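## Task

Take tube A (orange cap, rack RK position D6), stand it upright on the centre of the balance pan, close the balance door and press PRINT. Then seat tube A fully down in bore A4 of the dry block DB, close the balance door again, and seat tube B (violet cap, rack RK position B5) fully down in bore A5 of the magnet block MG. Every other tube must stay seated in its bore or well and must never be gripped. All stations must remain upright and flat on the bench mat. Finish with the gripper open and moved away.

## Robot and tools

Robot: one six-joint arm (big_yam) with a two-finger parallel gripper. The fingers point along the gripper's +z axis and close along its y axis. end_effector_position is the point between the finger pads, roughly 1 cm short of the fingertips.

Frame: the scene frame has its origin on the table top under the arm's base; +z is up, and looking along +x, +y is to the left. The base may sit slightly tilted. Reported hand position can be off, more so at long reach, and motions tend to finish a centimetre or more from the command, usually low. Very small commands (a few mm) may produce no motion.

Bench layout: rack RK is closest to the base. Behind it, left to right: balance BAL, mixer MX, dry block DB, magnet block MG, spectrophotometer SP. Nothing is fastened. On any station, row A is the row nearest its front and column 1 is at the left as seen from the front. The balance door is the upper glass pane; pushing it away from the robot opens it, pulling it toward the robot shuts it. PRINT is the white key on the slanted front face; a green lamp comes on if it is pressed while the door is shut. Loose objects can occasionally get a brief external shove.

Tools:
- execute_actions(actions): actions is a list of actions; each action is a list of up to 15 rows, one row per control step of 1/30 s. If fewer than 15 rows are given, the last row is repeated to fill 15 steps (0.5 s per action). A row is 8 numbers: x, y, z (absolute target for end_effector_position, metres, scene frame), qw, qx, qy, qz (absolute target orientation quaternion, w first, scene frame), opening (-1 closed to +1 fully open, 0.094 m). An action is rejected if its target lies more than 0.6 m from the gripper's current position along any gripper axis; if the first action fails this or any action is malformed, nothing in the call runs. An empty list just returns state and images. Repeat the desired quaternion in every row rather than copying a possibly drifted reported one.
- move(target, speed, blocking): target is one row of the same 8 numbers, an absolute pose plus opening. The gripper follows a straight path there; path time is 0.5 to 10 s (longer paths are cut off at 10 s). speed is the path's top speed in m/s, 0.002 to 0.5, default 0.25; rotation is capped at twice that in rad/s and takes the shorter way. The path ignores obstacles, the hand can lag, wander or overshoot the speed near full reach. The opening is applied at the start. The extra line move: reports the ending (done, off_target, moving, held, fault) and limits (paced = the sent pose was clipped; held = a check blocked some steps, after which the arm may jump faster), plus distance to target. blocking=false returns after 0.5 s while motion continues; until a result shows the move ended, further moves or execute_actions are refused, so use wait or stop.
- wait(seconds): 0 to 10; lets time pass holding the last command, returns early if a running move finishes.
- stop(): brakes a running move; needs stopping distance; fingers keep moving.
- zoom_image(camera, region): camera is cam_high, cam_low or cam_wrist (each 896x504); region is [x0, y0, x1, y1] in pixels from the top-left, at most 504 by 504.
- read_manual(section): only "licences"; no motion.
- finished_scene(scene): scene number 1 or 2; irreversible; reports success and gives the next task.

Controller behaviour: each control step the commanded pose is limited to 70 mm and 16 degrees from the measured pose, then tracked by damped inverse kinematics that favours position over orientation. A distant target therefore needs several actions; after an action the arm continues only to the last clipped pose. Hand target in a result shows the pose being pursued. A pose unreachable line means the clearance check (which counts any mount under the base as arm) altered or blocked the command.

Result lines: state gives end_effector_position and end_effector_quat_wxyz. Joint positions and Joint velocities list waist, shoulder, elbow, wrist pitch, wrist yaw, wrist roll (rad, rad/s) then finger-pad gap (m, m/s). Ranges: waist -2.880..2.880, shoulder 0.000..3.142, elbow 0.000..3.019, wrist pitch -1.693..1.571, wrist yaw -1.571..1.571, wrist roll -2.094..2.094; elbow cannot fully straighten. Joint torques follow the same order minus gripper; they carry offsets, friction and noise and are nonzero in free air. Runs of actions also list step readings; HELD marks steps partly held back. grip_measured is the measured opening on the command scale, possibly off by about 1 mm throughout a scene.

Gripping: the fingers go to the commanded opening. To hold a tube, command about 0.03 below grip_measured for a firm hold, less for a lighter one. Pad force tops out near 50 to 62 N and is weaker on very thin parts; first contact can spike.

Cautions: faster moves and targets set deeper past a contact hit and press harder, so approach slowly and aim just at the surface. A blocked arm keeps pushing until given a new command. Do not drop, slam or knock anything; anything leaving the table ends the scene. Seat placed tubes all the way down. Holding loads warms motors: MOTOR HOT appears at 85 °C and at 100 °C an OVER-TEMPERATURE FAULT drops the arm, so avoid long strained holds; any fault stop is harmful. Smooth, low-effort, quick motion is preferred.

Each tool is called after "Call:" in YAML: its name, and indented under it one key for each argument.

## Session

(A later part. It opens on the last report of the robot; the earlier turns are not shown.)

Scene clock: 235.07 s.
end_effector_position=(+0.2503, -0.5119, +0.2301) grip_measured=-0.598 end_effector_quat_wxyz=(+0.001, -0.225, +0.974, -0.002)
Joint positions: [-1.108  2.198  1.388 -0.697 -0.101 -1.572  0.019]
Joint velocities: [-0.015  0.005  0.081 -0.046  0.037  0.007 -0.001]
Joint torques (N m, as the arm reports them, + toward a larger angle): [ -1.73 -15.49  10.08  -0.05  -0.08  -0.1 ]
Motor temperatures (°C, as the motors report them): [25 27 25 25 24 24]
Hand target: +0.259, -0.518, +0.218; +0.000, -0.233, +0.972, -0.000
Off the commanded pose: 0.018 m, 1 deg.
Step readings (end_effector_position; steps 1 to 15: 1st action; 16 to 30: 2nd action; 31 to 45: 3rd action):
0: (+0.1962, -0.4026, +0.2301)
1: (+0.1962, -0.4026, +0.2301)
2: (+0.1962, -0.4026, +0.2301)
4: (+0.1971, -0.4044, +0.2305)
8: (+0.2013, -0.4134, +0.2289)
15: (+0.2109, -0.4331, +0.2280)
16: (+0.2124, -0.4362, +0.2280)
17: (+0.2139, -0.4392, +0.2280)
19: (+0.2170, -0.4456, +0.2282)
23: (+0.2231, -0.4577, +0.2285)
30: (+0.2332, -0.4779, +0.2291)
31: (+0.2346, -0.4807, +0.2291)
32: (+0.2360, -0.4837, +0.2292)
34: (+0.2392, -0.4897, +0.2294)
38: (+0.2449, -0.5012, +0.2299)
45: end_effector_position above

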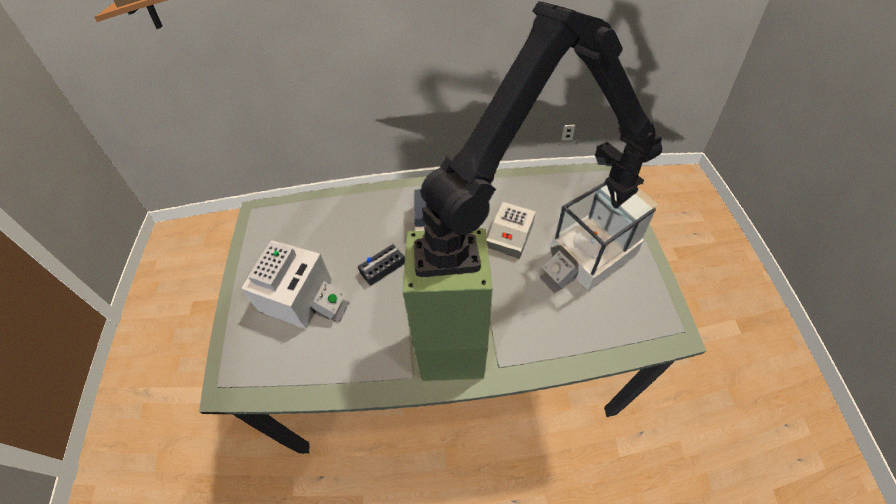

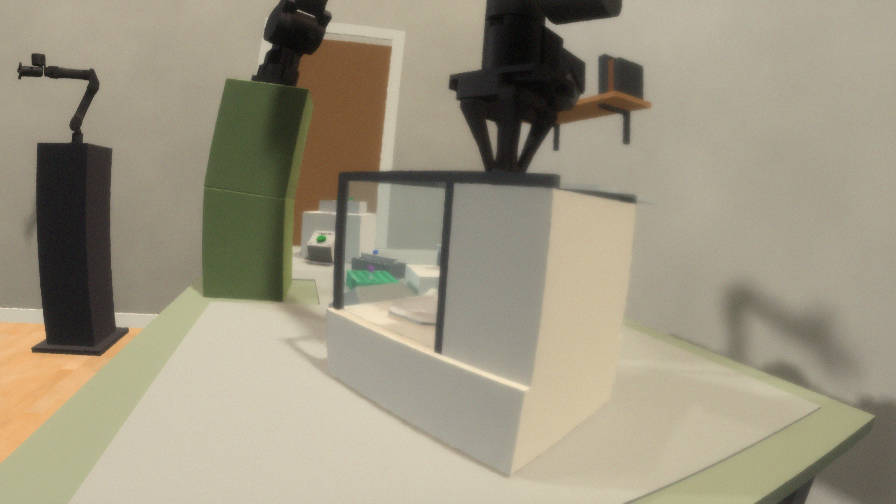

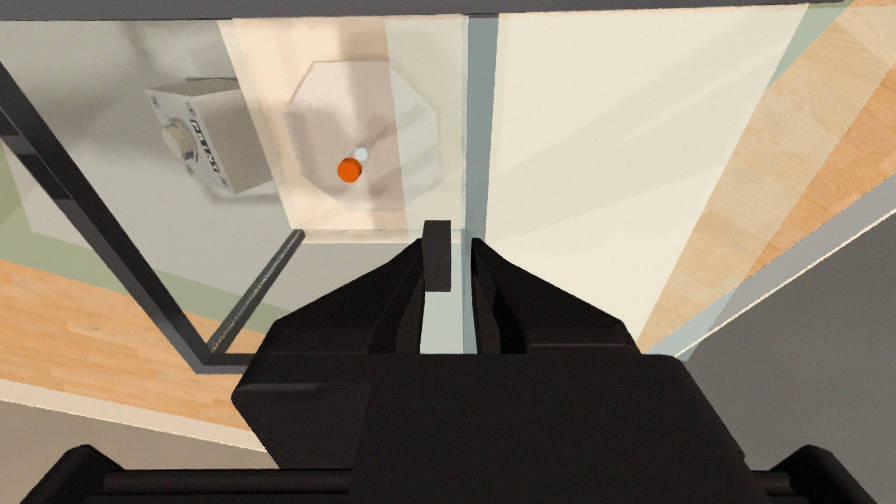

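Call:
execute_actions:
  actions:
    - [[0.2598,-0.5194,0.217,0,-0.2334,0.9724,0,-0.63],[0.2598,-0.5194,0.217,0,-0.2334,0.9724,0,-0.66],[0.2598,-0.5194,0.217,0,-0.2334,0.9724,0,-0.69],[0.2598,-0.5194,0.217,0,-0.2334,0.9724,0,-0.72],[0.2598,-0.5194,0.217,0,-0.2334,0.9724,0,-0.72],[0.2598,-0.5194,0.217,0,-0.2334,0.9724,0,-0.72],[0.2598,-0.5194,0.217,0,-0.2334,0.9724,0,-0.72],[0.2598,-0.5194,0.217,0,-0.2334,0.9724,0,-0.72],[0.2598,-0.5194,0.217,0,-0.2334,0.9724,0,-0.3]]

Call:
move:
  target: [0.254,-0.518,0.265,0,-0.2334,0.9724,0,-0.3]
  speed: 0.1

Call:
move:
  target: [0.227,-0.455,0.265,0.1113,0.5180,0.8453,-0.0682,-0.45]
  speed: 0.4

Call:
move:
  target: [0.230,-0.457,0.155,0.1113,0.5180,0.8453,-0.0682,-0.45]
  speed: 0.12

Scene clock: 248.83 s.
end_effector_position=(+0.2523, -0.5155, +0.2315) grip_measured=-0.302 end_effector_quat_wxyz=(+0.001, -0.225, +0.974, -0.004)
Joint positions: [-1.108  2.2    1.399 -0.7   -0.101 -1.572  0.033]
Joint velocities: [ 0.005  0.005  0.027 -0.007 -0.11  -0.037 -0.001]
Joint torques (N m, as the arm reports them, + toward a larger angle): [ -1.7  -15.08   9.64   0.    -0.08  -0.1 ]
Motor temperatures (°C, as the motors report them): [25 28 26 25 24 24]
Hand target: +0.260, -0.519, +0.217; +0.000, -0.233, +0.972, -0.000
Off the commanded pose: 0.017 m, 1 deg.
Step readings (end_effector_position):
0: (+0.2508, -0.5127, +0.2302)
1: (+0.2507, -0.5126, +0.2302)
2: (+0.2506, -0.5125, +0.2302)
4: (+0.2505, -0.5123, +0.2302)
8: (+0.2505, -0.5122, +0.2302)
15: end_effector_position above

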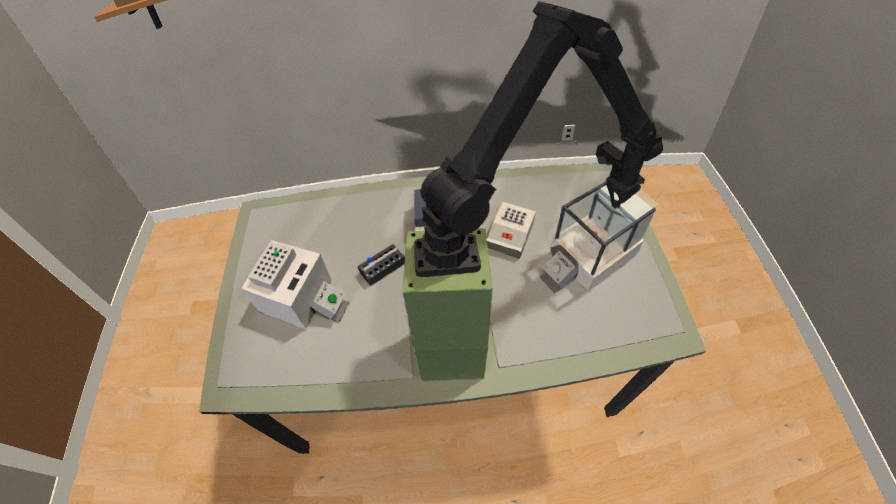

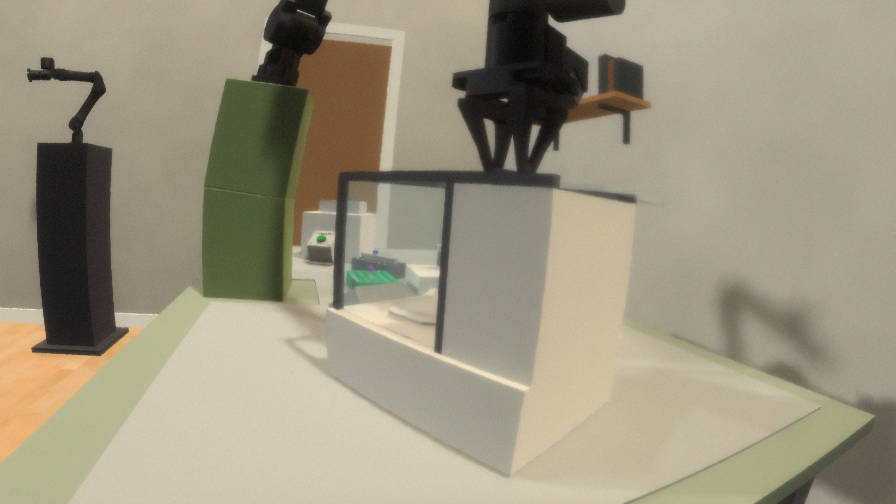

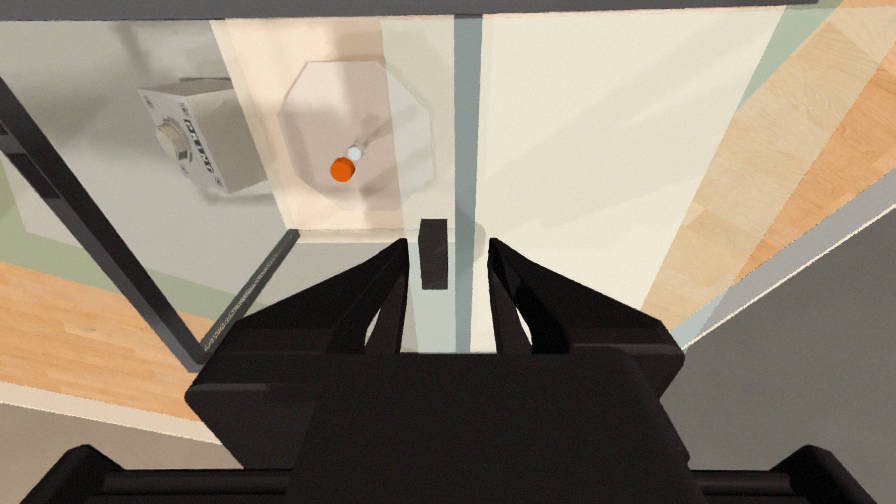

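Scene clock: 249.70 s.
end_effector_position=(+0.2517, -0.5094, +0.2534) grip_measured=-0.302 end_effector_quat_wxyz=(-0.002, -0.227, +0.974, +0.009)
Joint positions: [-1.108  2.16   1.399 -0.769 -0.101 -1.578  0.033]
Joint velocities: [ 0.015 -0.005 -0.002  0.007 -0.007  0.051  0.001]
Joint torques (N m, as the arm reports them, + toward a larger angle): [ -2.88 -19.03   7.99  -0.36  -0.09  -0.21]
Motor temperatures (°C, as the motors report them): [25 28 26 25 24 24]
Hand target: +0.254, -0.518, +0.265; -0.000, -0.233, +0.972, -0.000
Off the commanded pose: 0.015 m, 1 deg.
move: off_target

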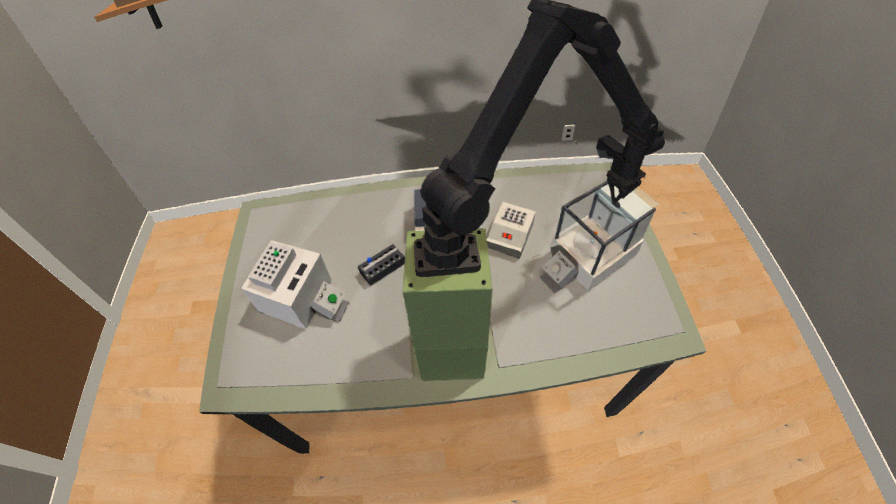

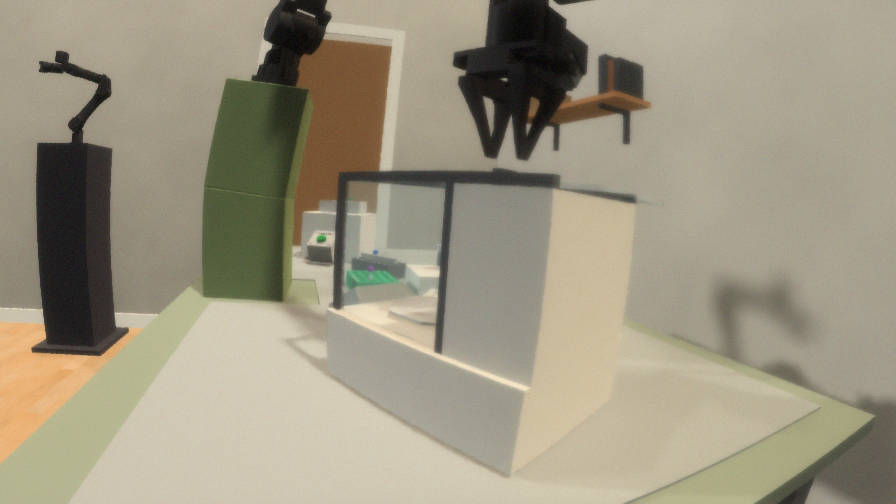

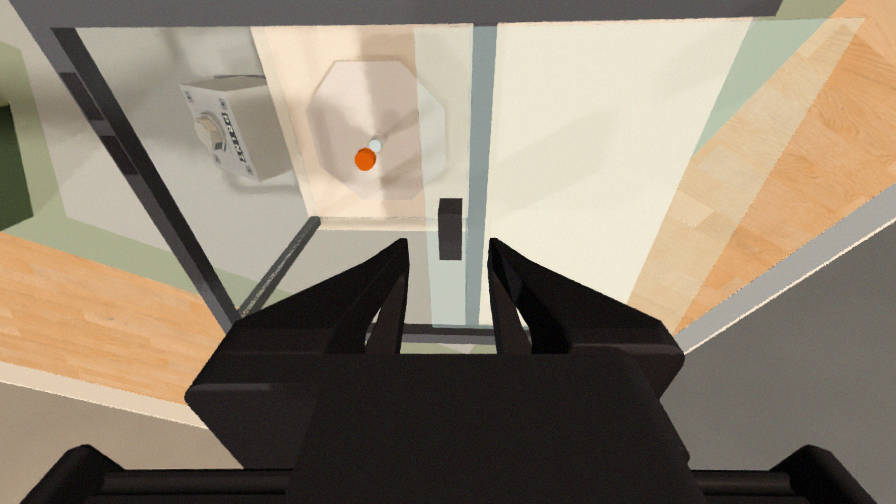

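Scene clock: 252.33 s.
end_effector_position=(+0.2197, -0.4545, +0.2560) grip_measured=-0.448 end_effector_quat_wxyz=(+0.100, +0.517, +0.848, -0.062)
Joint positions: [-1.119  1.972  0.976 -0.278 -0.104 -0.01   0.026]
Joint velocities: [-0.005 -0.015 -0.007  0.012  0.037 -0.007 -0.001]
Joint torques (N m, as the arm reports them, + toward a larger angle): [ -1.3  -16.52   4.89   1.21   0.1    0.1 ]
Motor temperatures (°C, as the motors report them): [25 28 26 25 24 24]
Hand target: +0.227, -0.455, +0.265; +0.111, +0.518, +0.846, -0.069
Off the commanded pose: 0.012 m, 1 deg.
move: off_target

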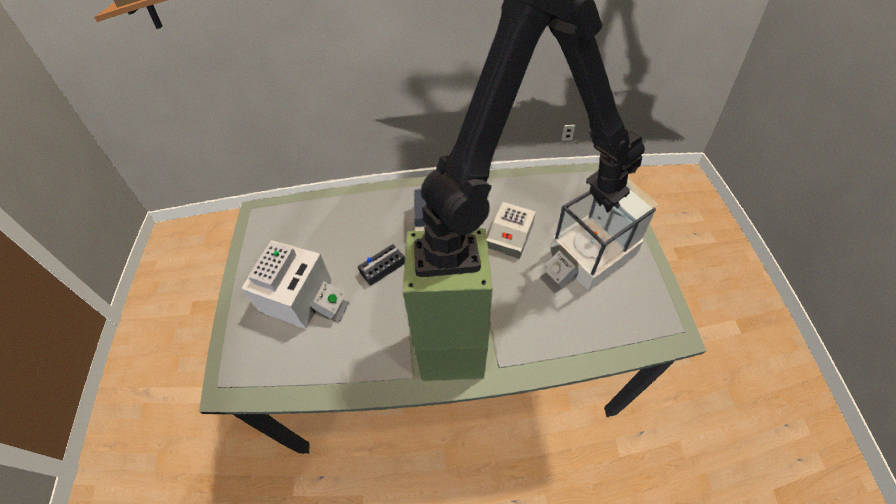

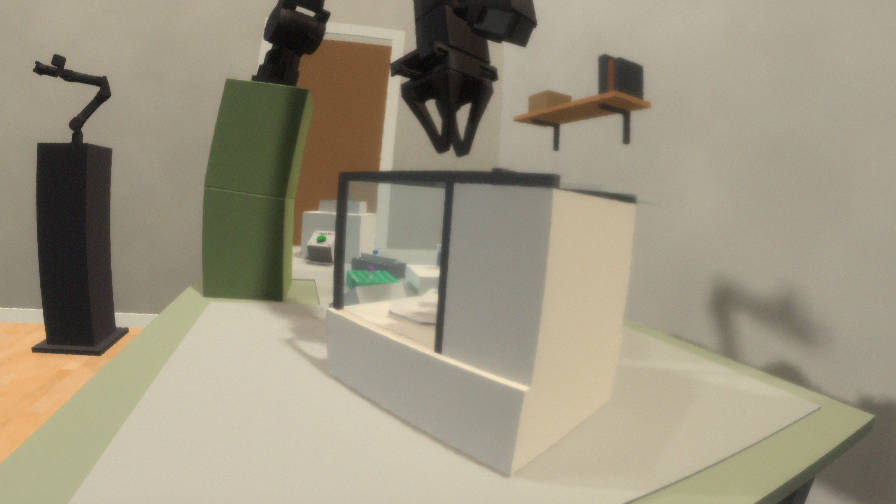

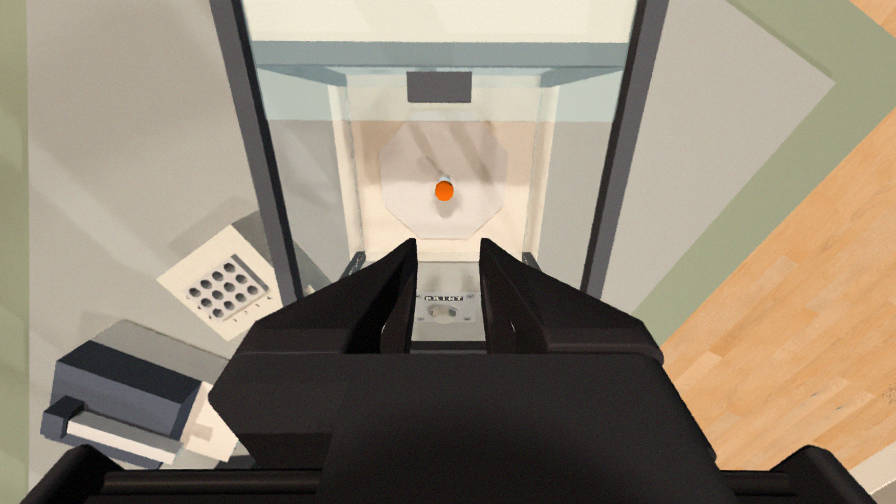

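Scene clock: 253.53 s.
end_effector_position=(+0.2240, -0.4538, +0.1645) grip_measured=-0.448 end_effector_quat_wxyz=(+0.109, +0.516, +0.847, -0.067)
Joint positions: [-1.091  2.205  1.012 -0.057 -0.097  0.019  0.026]
Joint velocities: [ 0.005 -0.015  0.002  0.007  0.037 -0.037  0.   ]
Joint torques (N m, as the arm reports them, + toward a larger angle): [ -1.36 -13.72   5.72   1.14   0.12   0.1 ]
Motor temperatures (°C, as the motors report them): [25 28 26 25 24 24]
Hand target: +0.230, -0.457, +0.155; +0.112, +0.518, +0.845, -0.068
Off the commanded pose: 0.012 m, 0 deg.
move: off_target

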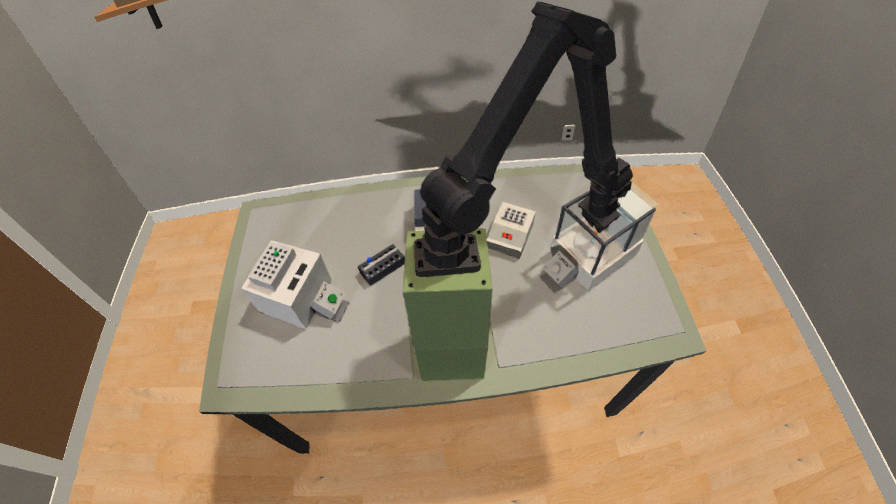

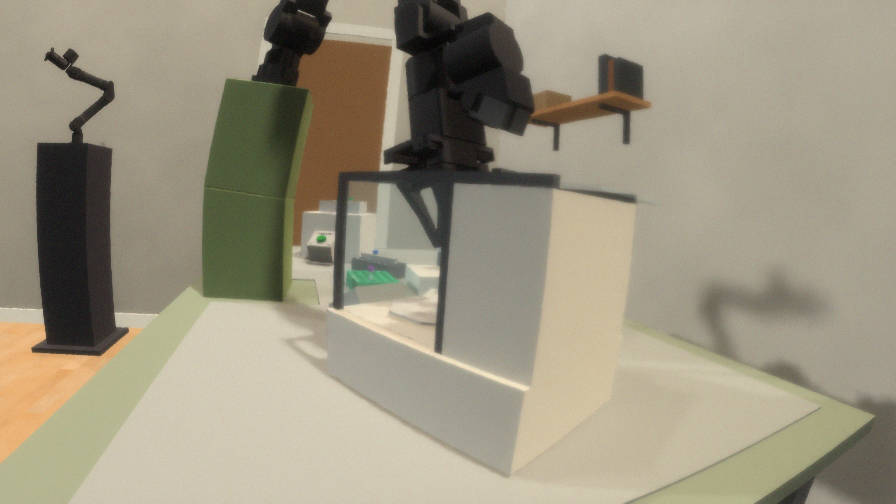

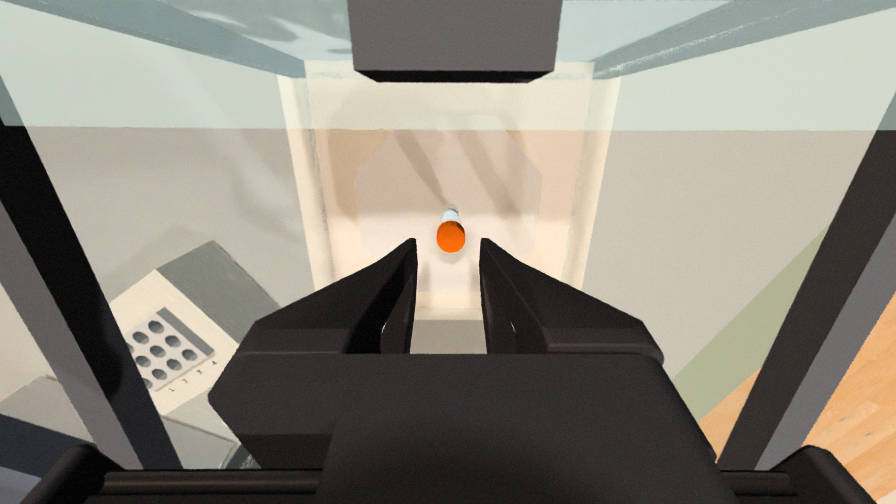

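Call:
move:
  target: [0.228,-0.4555,0.1215,0.1113,0.5180,0.8453,-0.0682,-0.45]
  speed: 0.05

Scene clock: 258.80 s.
end_effector_position=(+0.2229, -0.4551, +0.1343) grip_measured=-0.448 end_effector_quat_wxyz=(+0.112, +0.516, +0.847, -0.069)
Joint positions: [-1.087  2.286  1.039  0.003 -0.095  0.023  0.026]
Joint velocities: [-0.015  0.015 -0.012  0.002 -0.081  0.037  0.002]
Joint torques (N m, as the arm reports them, + toward a larger angle): [ -1.44 -13.75   5.22   1.24   0.12   0.09]
Motor temperatures (°C, as the motors report them): [25 28 25 25 24 24]
Hand target: +0.228, -0.455, +0.122; +0.111, +0.518, +0.845, -0.068
Off the commanded pose: 0.014 m, 0 deg.
move: off_target

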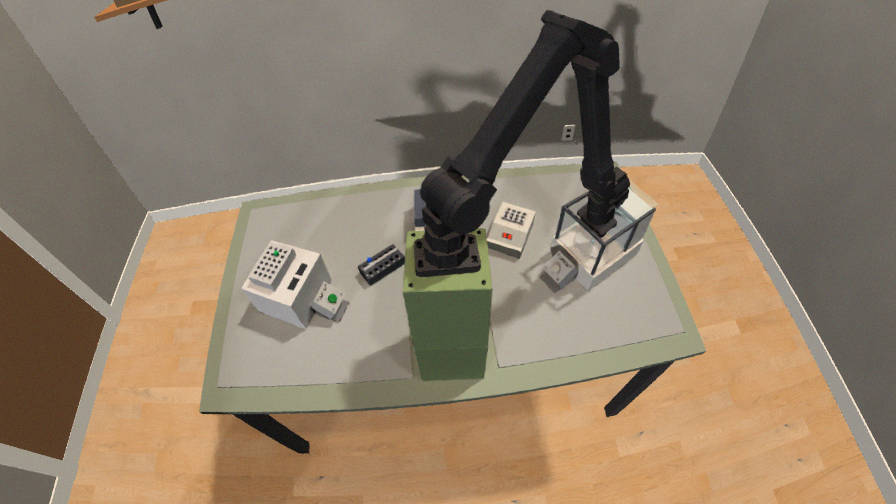

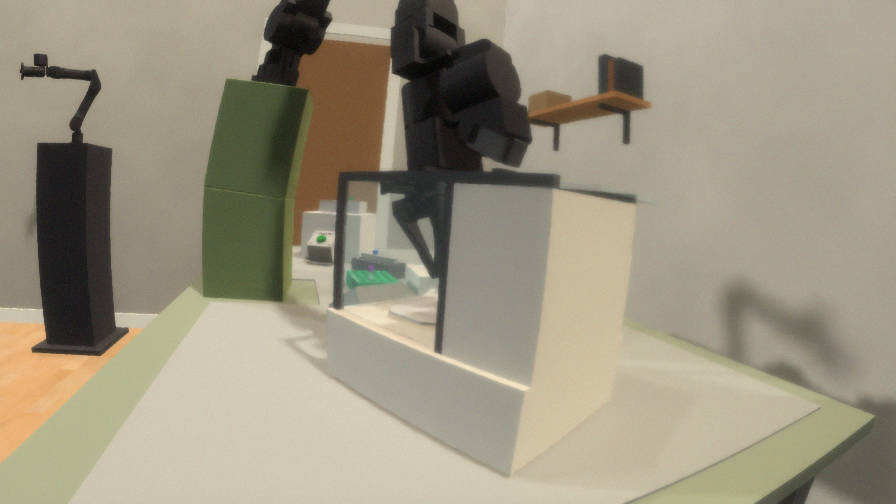

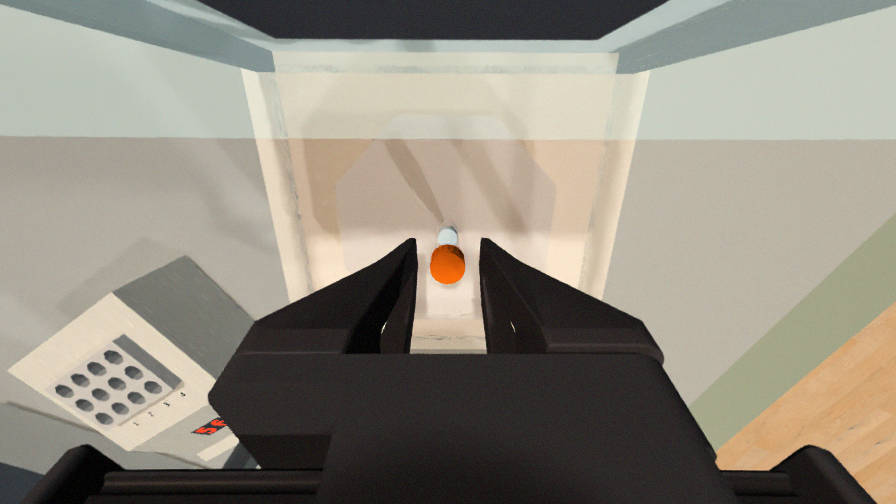

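Call:
execute_actions:
  actions:
    - [[0.228,-0.4555,0.1215,0.1113,0.5180,0.8453,-0.0682,-0.55],[0.228,-0.4555,0.1215,0.1113,0.5180,0.8453,-0.0682,-0.63],[0.228,-0.4555,0.1215,0.1113,0.5180,0.8453,-0.0682,-0.68],[0.228,-0.4555,0.1215,0.1113,0.5180,0.8453,-0.0682,-0.71],[0.228,-0.4555,0.1215,0.1113,0.5180,0.8453,-0.0682,-0.74],[0.228,-0.4555,0.1215,0.1113,0.5180,0.8453,-0.0682,-0.77],[0.228,-0.4555,0.1215,0.1113,0.5180,0.8453,-0.0682,-0.8]]

Call:
move:
  target: [0.222,-0.452,0.30,0.1113,0.5180,0.8453,-0.0682,-0.8]
  speed: 0.15

Call:
move:
  target: [0.348,-0.25,0.295,0.1245,0.2981,0.9455,-0.0392,-0.8]
  speed: 0.25

Call:
move:
  target: [0.348,-0.25,0.15,0.1245,0.2981,0.9455,-0.0392,-0.8]
  speed: 0.15

Scene clock: 269.47 s.
end_effector_position=(+0.2229, -0.4551, +0.1343) grip_measured=-0.781 end_effector_quat_wxyz=(+0.112, +0.516, +0.846, -0.069)
Joint positions: [-1.087  2.286  1.039  0.003 -0.095  0.024  0.01 ]
Joint velocities: [-0.015  0.005 -0.012 -0.002 -0.007 -0.037 -0.   ]
Joint torques (N m, as the arm reports them, + toward a larger angle): [ -1.43 -13.4    5.23   1.26   0.11   0.1 ]
Motor temperatures (°C, as the motors report them): [25 28 25 25 24 24]
Hand target: +0.228, -0.455, +0.122; +0.111, +0.518, +0.845, -0.068
Off the commanded pose: 0.014 m, 0 deg.
Step readings (end_effector_position):
0: (+0.2229, -0.4551, +0.1343)
1: (+0.2229, -0.4551, +0.1343)
2: (+0.2229, -0.4551, +0.1343)
4: (+0.2229, -0.4551, +0.1343)
8: (+0.2229, -0.4551, +0.1343)
15: end_effector_position above

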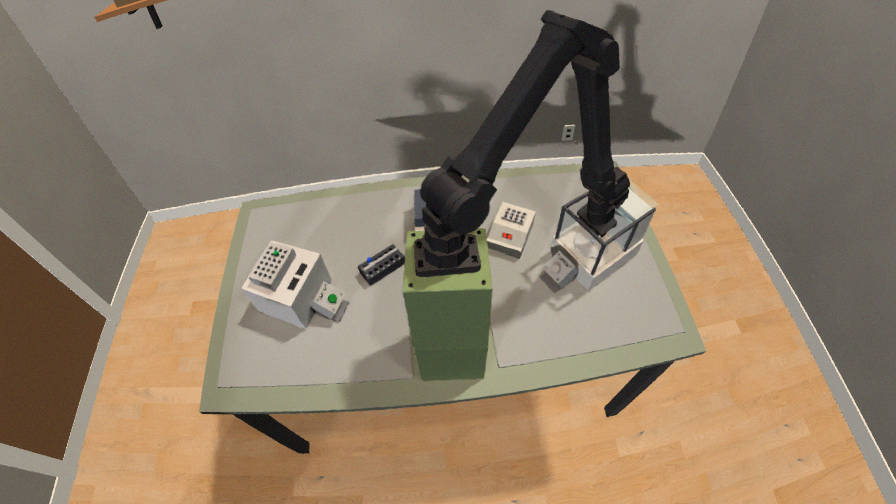

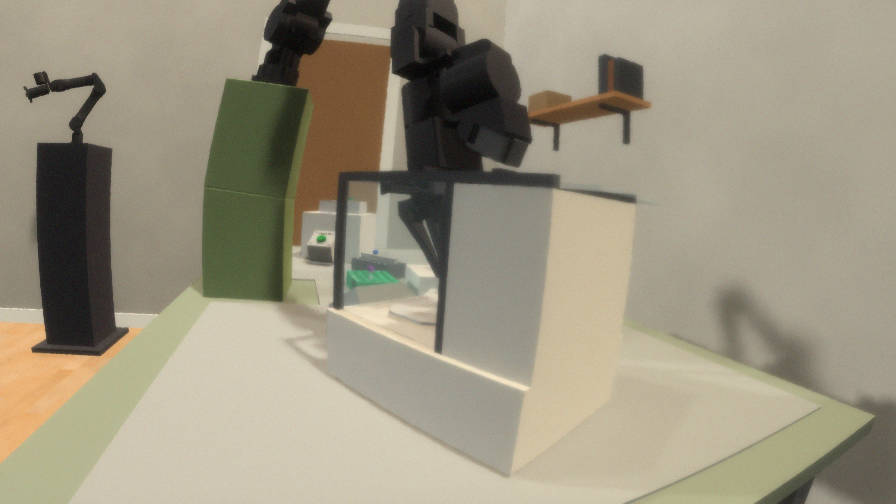

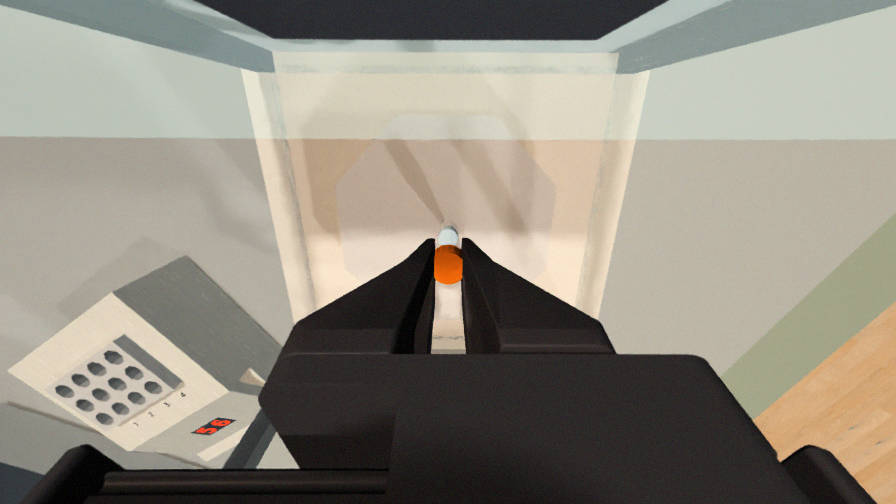

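Scene clock: 270.97 s.
end_effector_position=(+0.2273, -0.4532, +0.3000) grip_measured=-0.781 end_effector_quat_wxyz=(+0.115, +0.520, +0.843, -0.071)
Joint positions: [-1.112  1.86   0.956 -0.334 -0.101  0.011  0.01 ]
Joint velocities: [-0.005 -0.034 -0.002  0.007 -0.125 -0.051  0.001]
Joint torques (N m, as the arm reports them, + toward a larger angle): [ -2.87 -14.59   5.67   0.32  -0.15  -0.17]
Motor temperatures (°C, as the motors report them): [25 28 25 25 24 24]
Hand target: +0.221, -0.451, +0.300; +0.111, +0.518, +0.845, -0.068
Off the commanded pose: 0.005 m, 1 deg.
move: done

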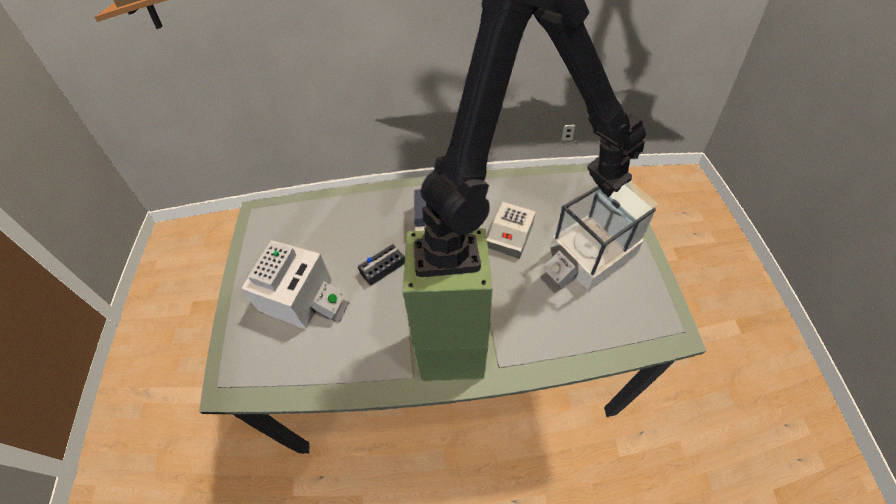

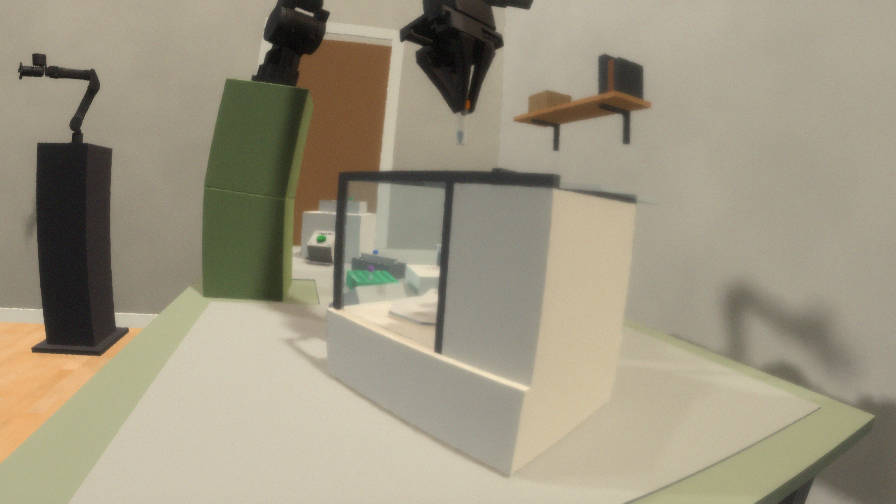

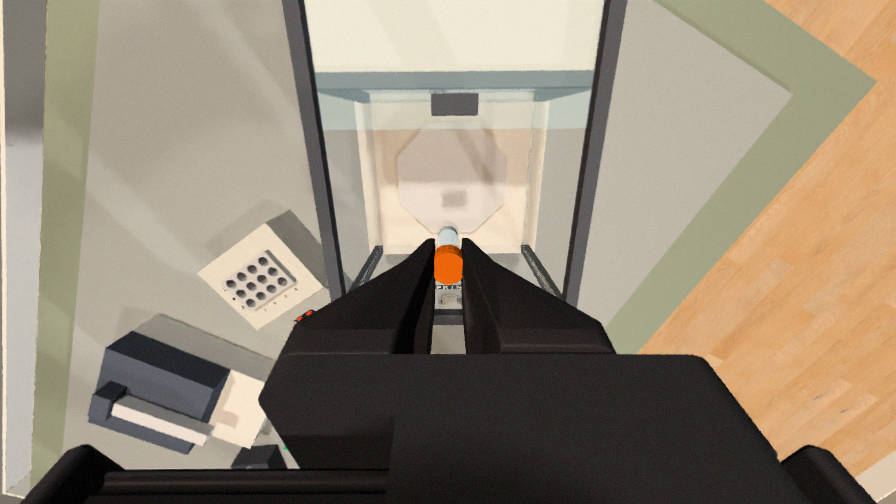

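Scene clock: 272.37 s.
end_effector_position=(+0.3491, -0.2447, +0.2871) grip_measured=-0.781 end_effector_quat_wxyz=(+0.115, +0.297, +0.948, -0.030)
Joint positions: [-0.616  1.723  0.723 -0.233 -0.073 -0.003  0.01 ]
Joint velocities: [ 0.005 -0.024 -0.002 -0.012 -0.022  0.022  0.   ]
Joint torques (N m, as the arm reports them, + toward a larger angle): [ -1.97 -13.2    4.58   1.2    0.1   -0.04]
Motor temperatures (°C, as the motors report them): [25 28 25 25 24 24]
Hand target: +0.350, -0.249, +0.294; +0.126, +0.299, +0.945, -0.036
Off the commanded pose: 0.010 m, 2 deg.
move: done

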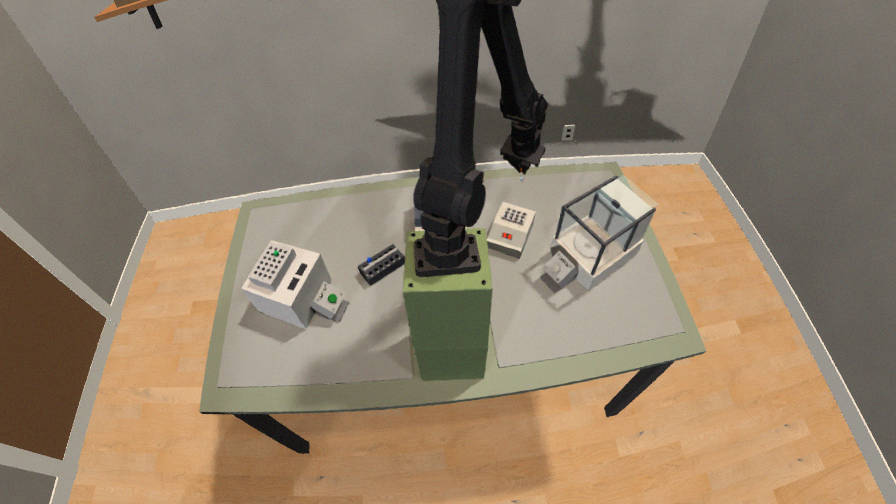

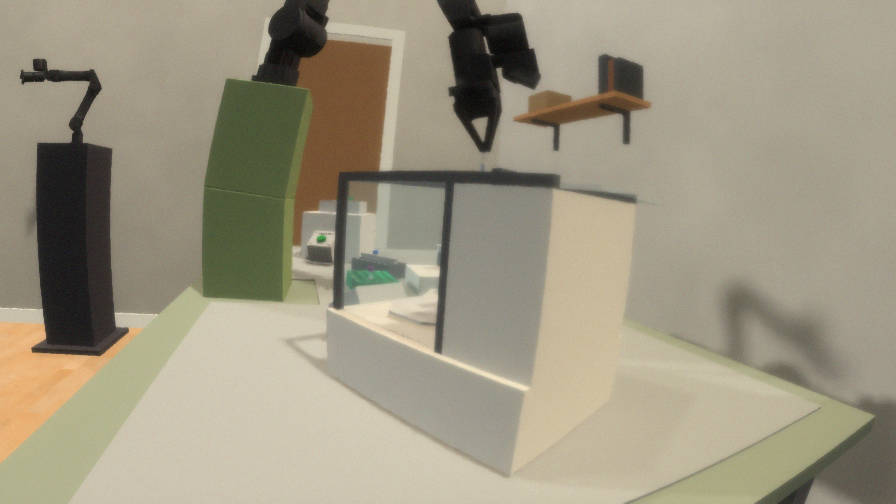

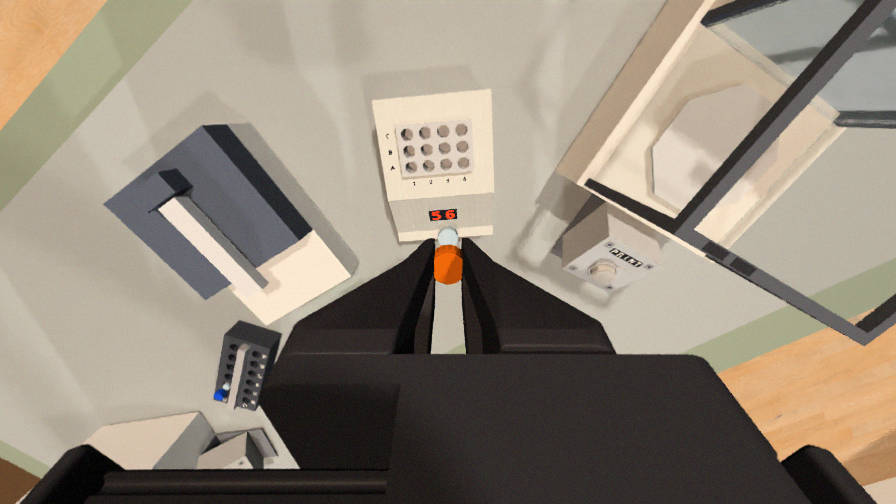

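Scene clock: 273.80 s.
end_effector_position=(+0.3441, -0.2522, +0.1565) grip_measured=-0.781 end_effector_quat_wxyz=(+0.123, +0.296, +0.946, -0.039)
Joint positions: [-0.614  2.133  0.773  0.15  -0.061 -0.002  0.01 ]
Joint velocities: [-0.005 -0.024  0.012  0.002 -0.022  0.037  0.   ]
Joint torques (N m, as the arm reports them, + toward a larger angle): [ -0.61 -12.3    3.09   1.23   0.11   0.1 ]
Motor temperatures (°C, as the motors report them): [25 28 25 25 24 24]
Hand target: +0.349, -0.250, +0.150; +0.124, +0.298, +0.946, -0.039
Off the commanded pose: 0.008 m, 0 deg.
move: done

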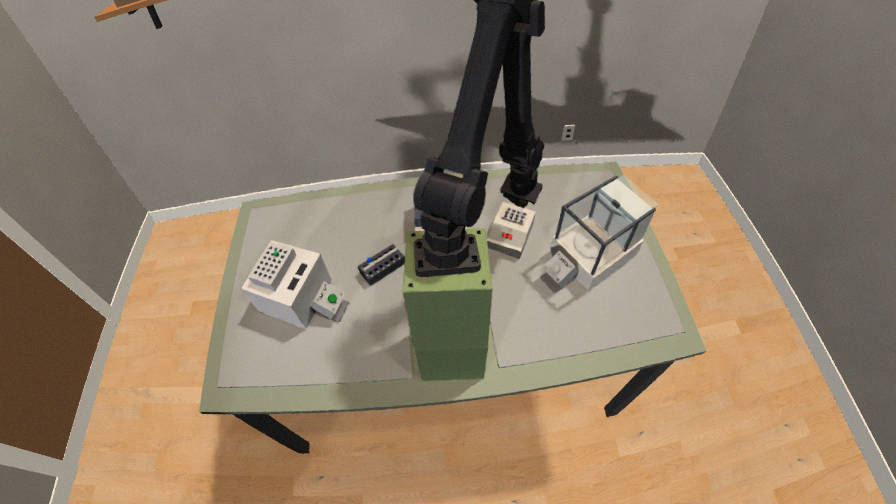

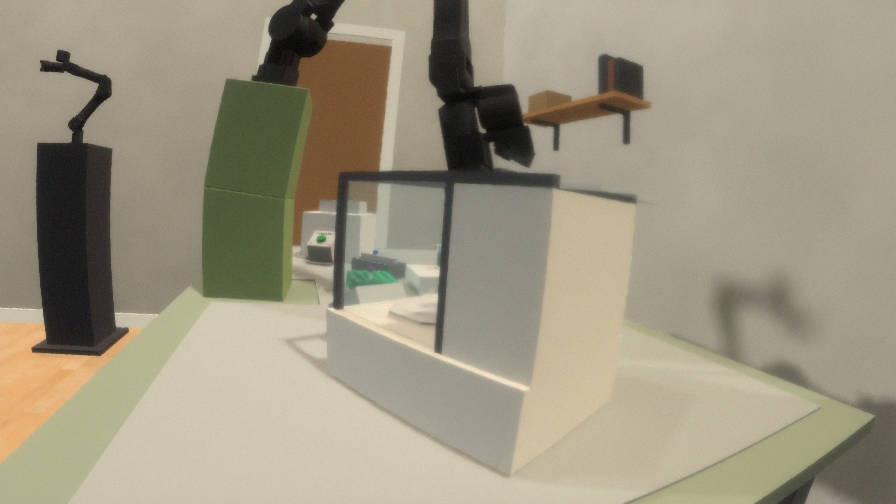

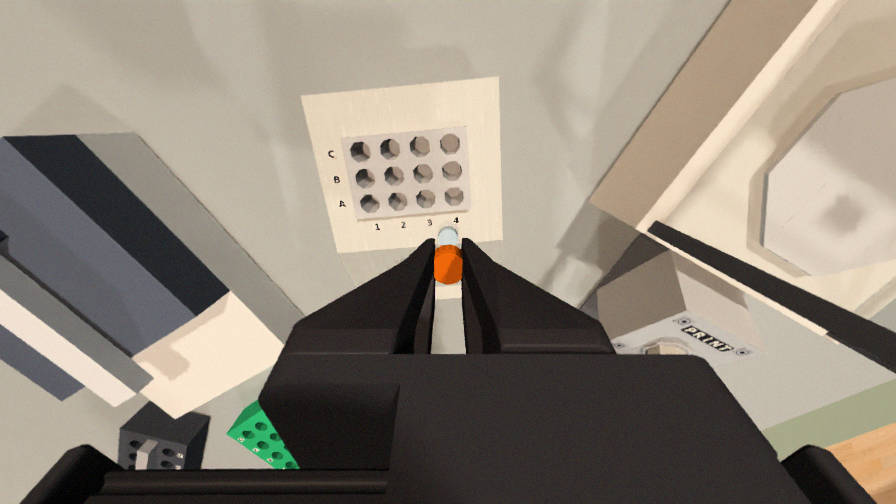

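Call:
move:
  target: [0.3502,-0.2556,0.118,0.1245,0.2981,0.9455,-0.0392,-0.8]
  speed: 0.05

Call:
zoom_image:
  camera: "cam_wrist"
  region: [380, 170, 520, 270]

Scene clock: 286.90 s.
end_effector_position=(+0.3499, -0.2585, +0.1288) grip_measured=-0.781 end_effector_quat_wxyz=(+0.127, +0.295, +0.946, -0.040)
Joint positions: [-0.614  2.223  0.823  0.199 -0.061 -0.002  0.01 ]
Joint velocities: [ 0.015  0.005 -0.007  0.017 -0.066  0.037  0.   ]
Joint torques (N m, as the arm reports them, + toward a larger angle): [ -0.97 -11.32   2.6    1.23   0.07   0.07]
Motor temperatures (°C, as the motors report them): [25 28 24 25 24 24]
Hand target: +0.350, -0.256, +0.118; +0.124, +0.298, +0.946, -0.039
Off the commanded pose: 0.011 m, 0 deg.
move: off_target

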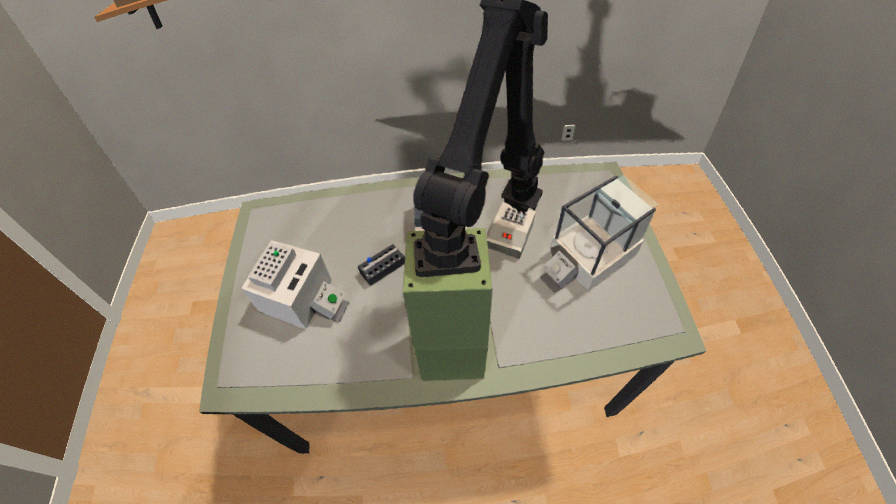

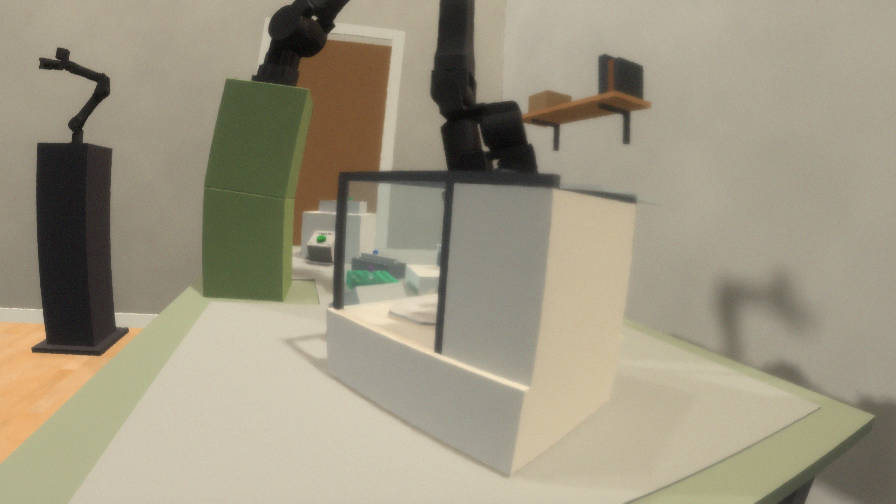

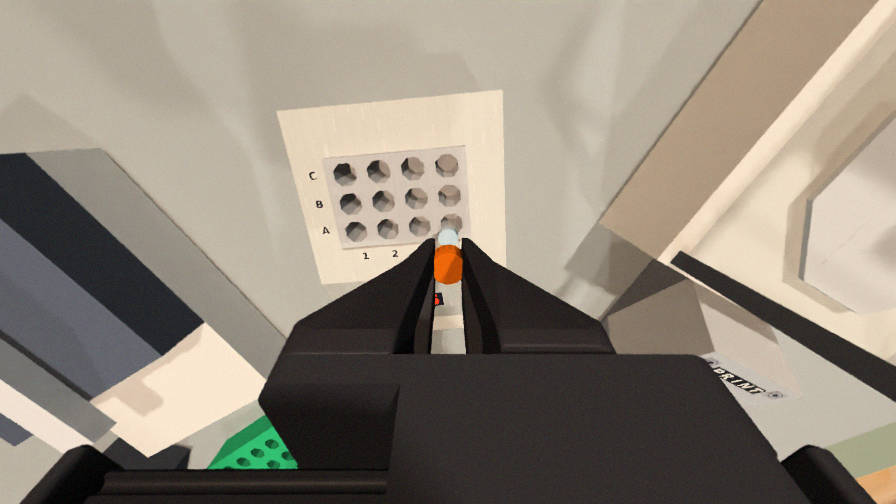

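Region (380, 170, 520, 270) of cam_wrist's 896x504 image, scaled by 3.600, with more detail than that image has; it fills the top 360 rows of this view, and the rest is white.

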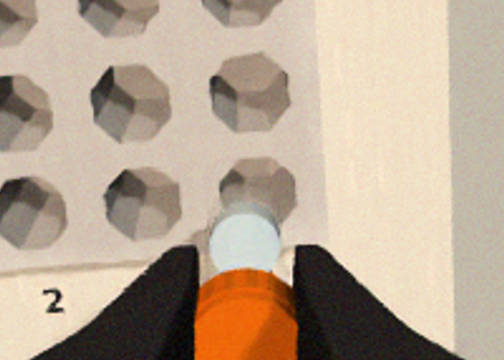

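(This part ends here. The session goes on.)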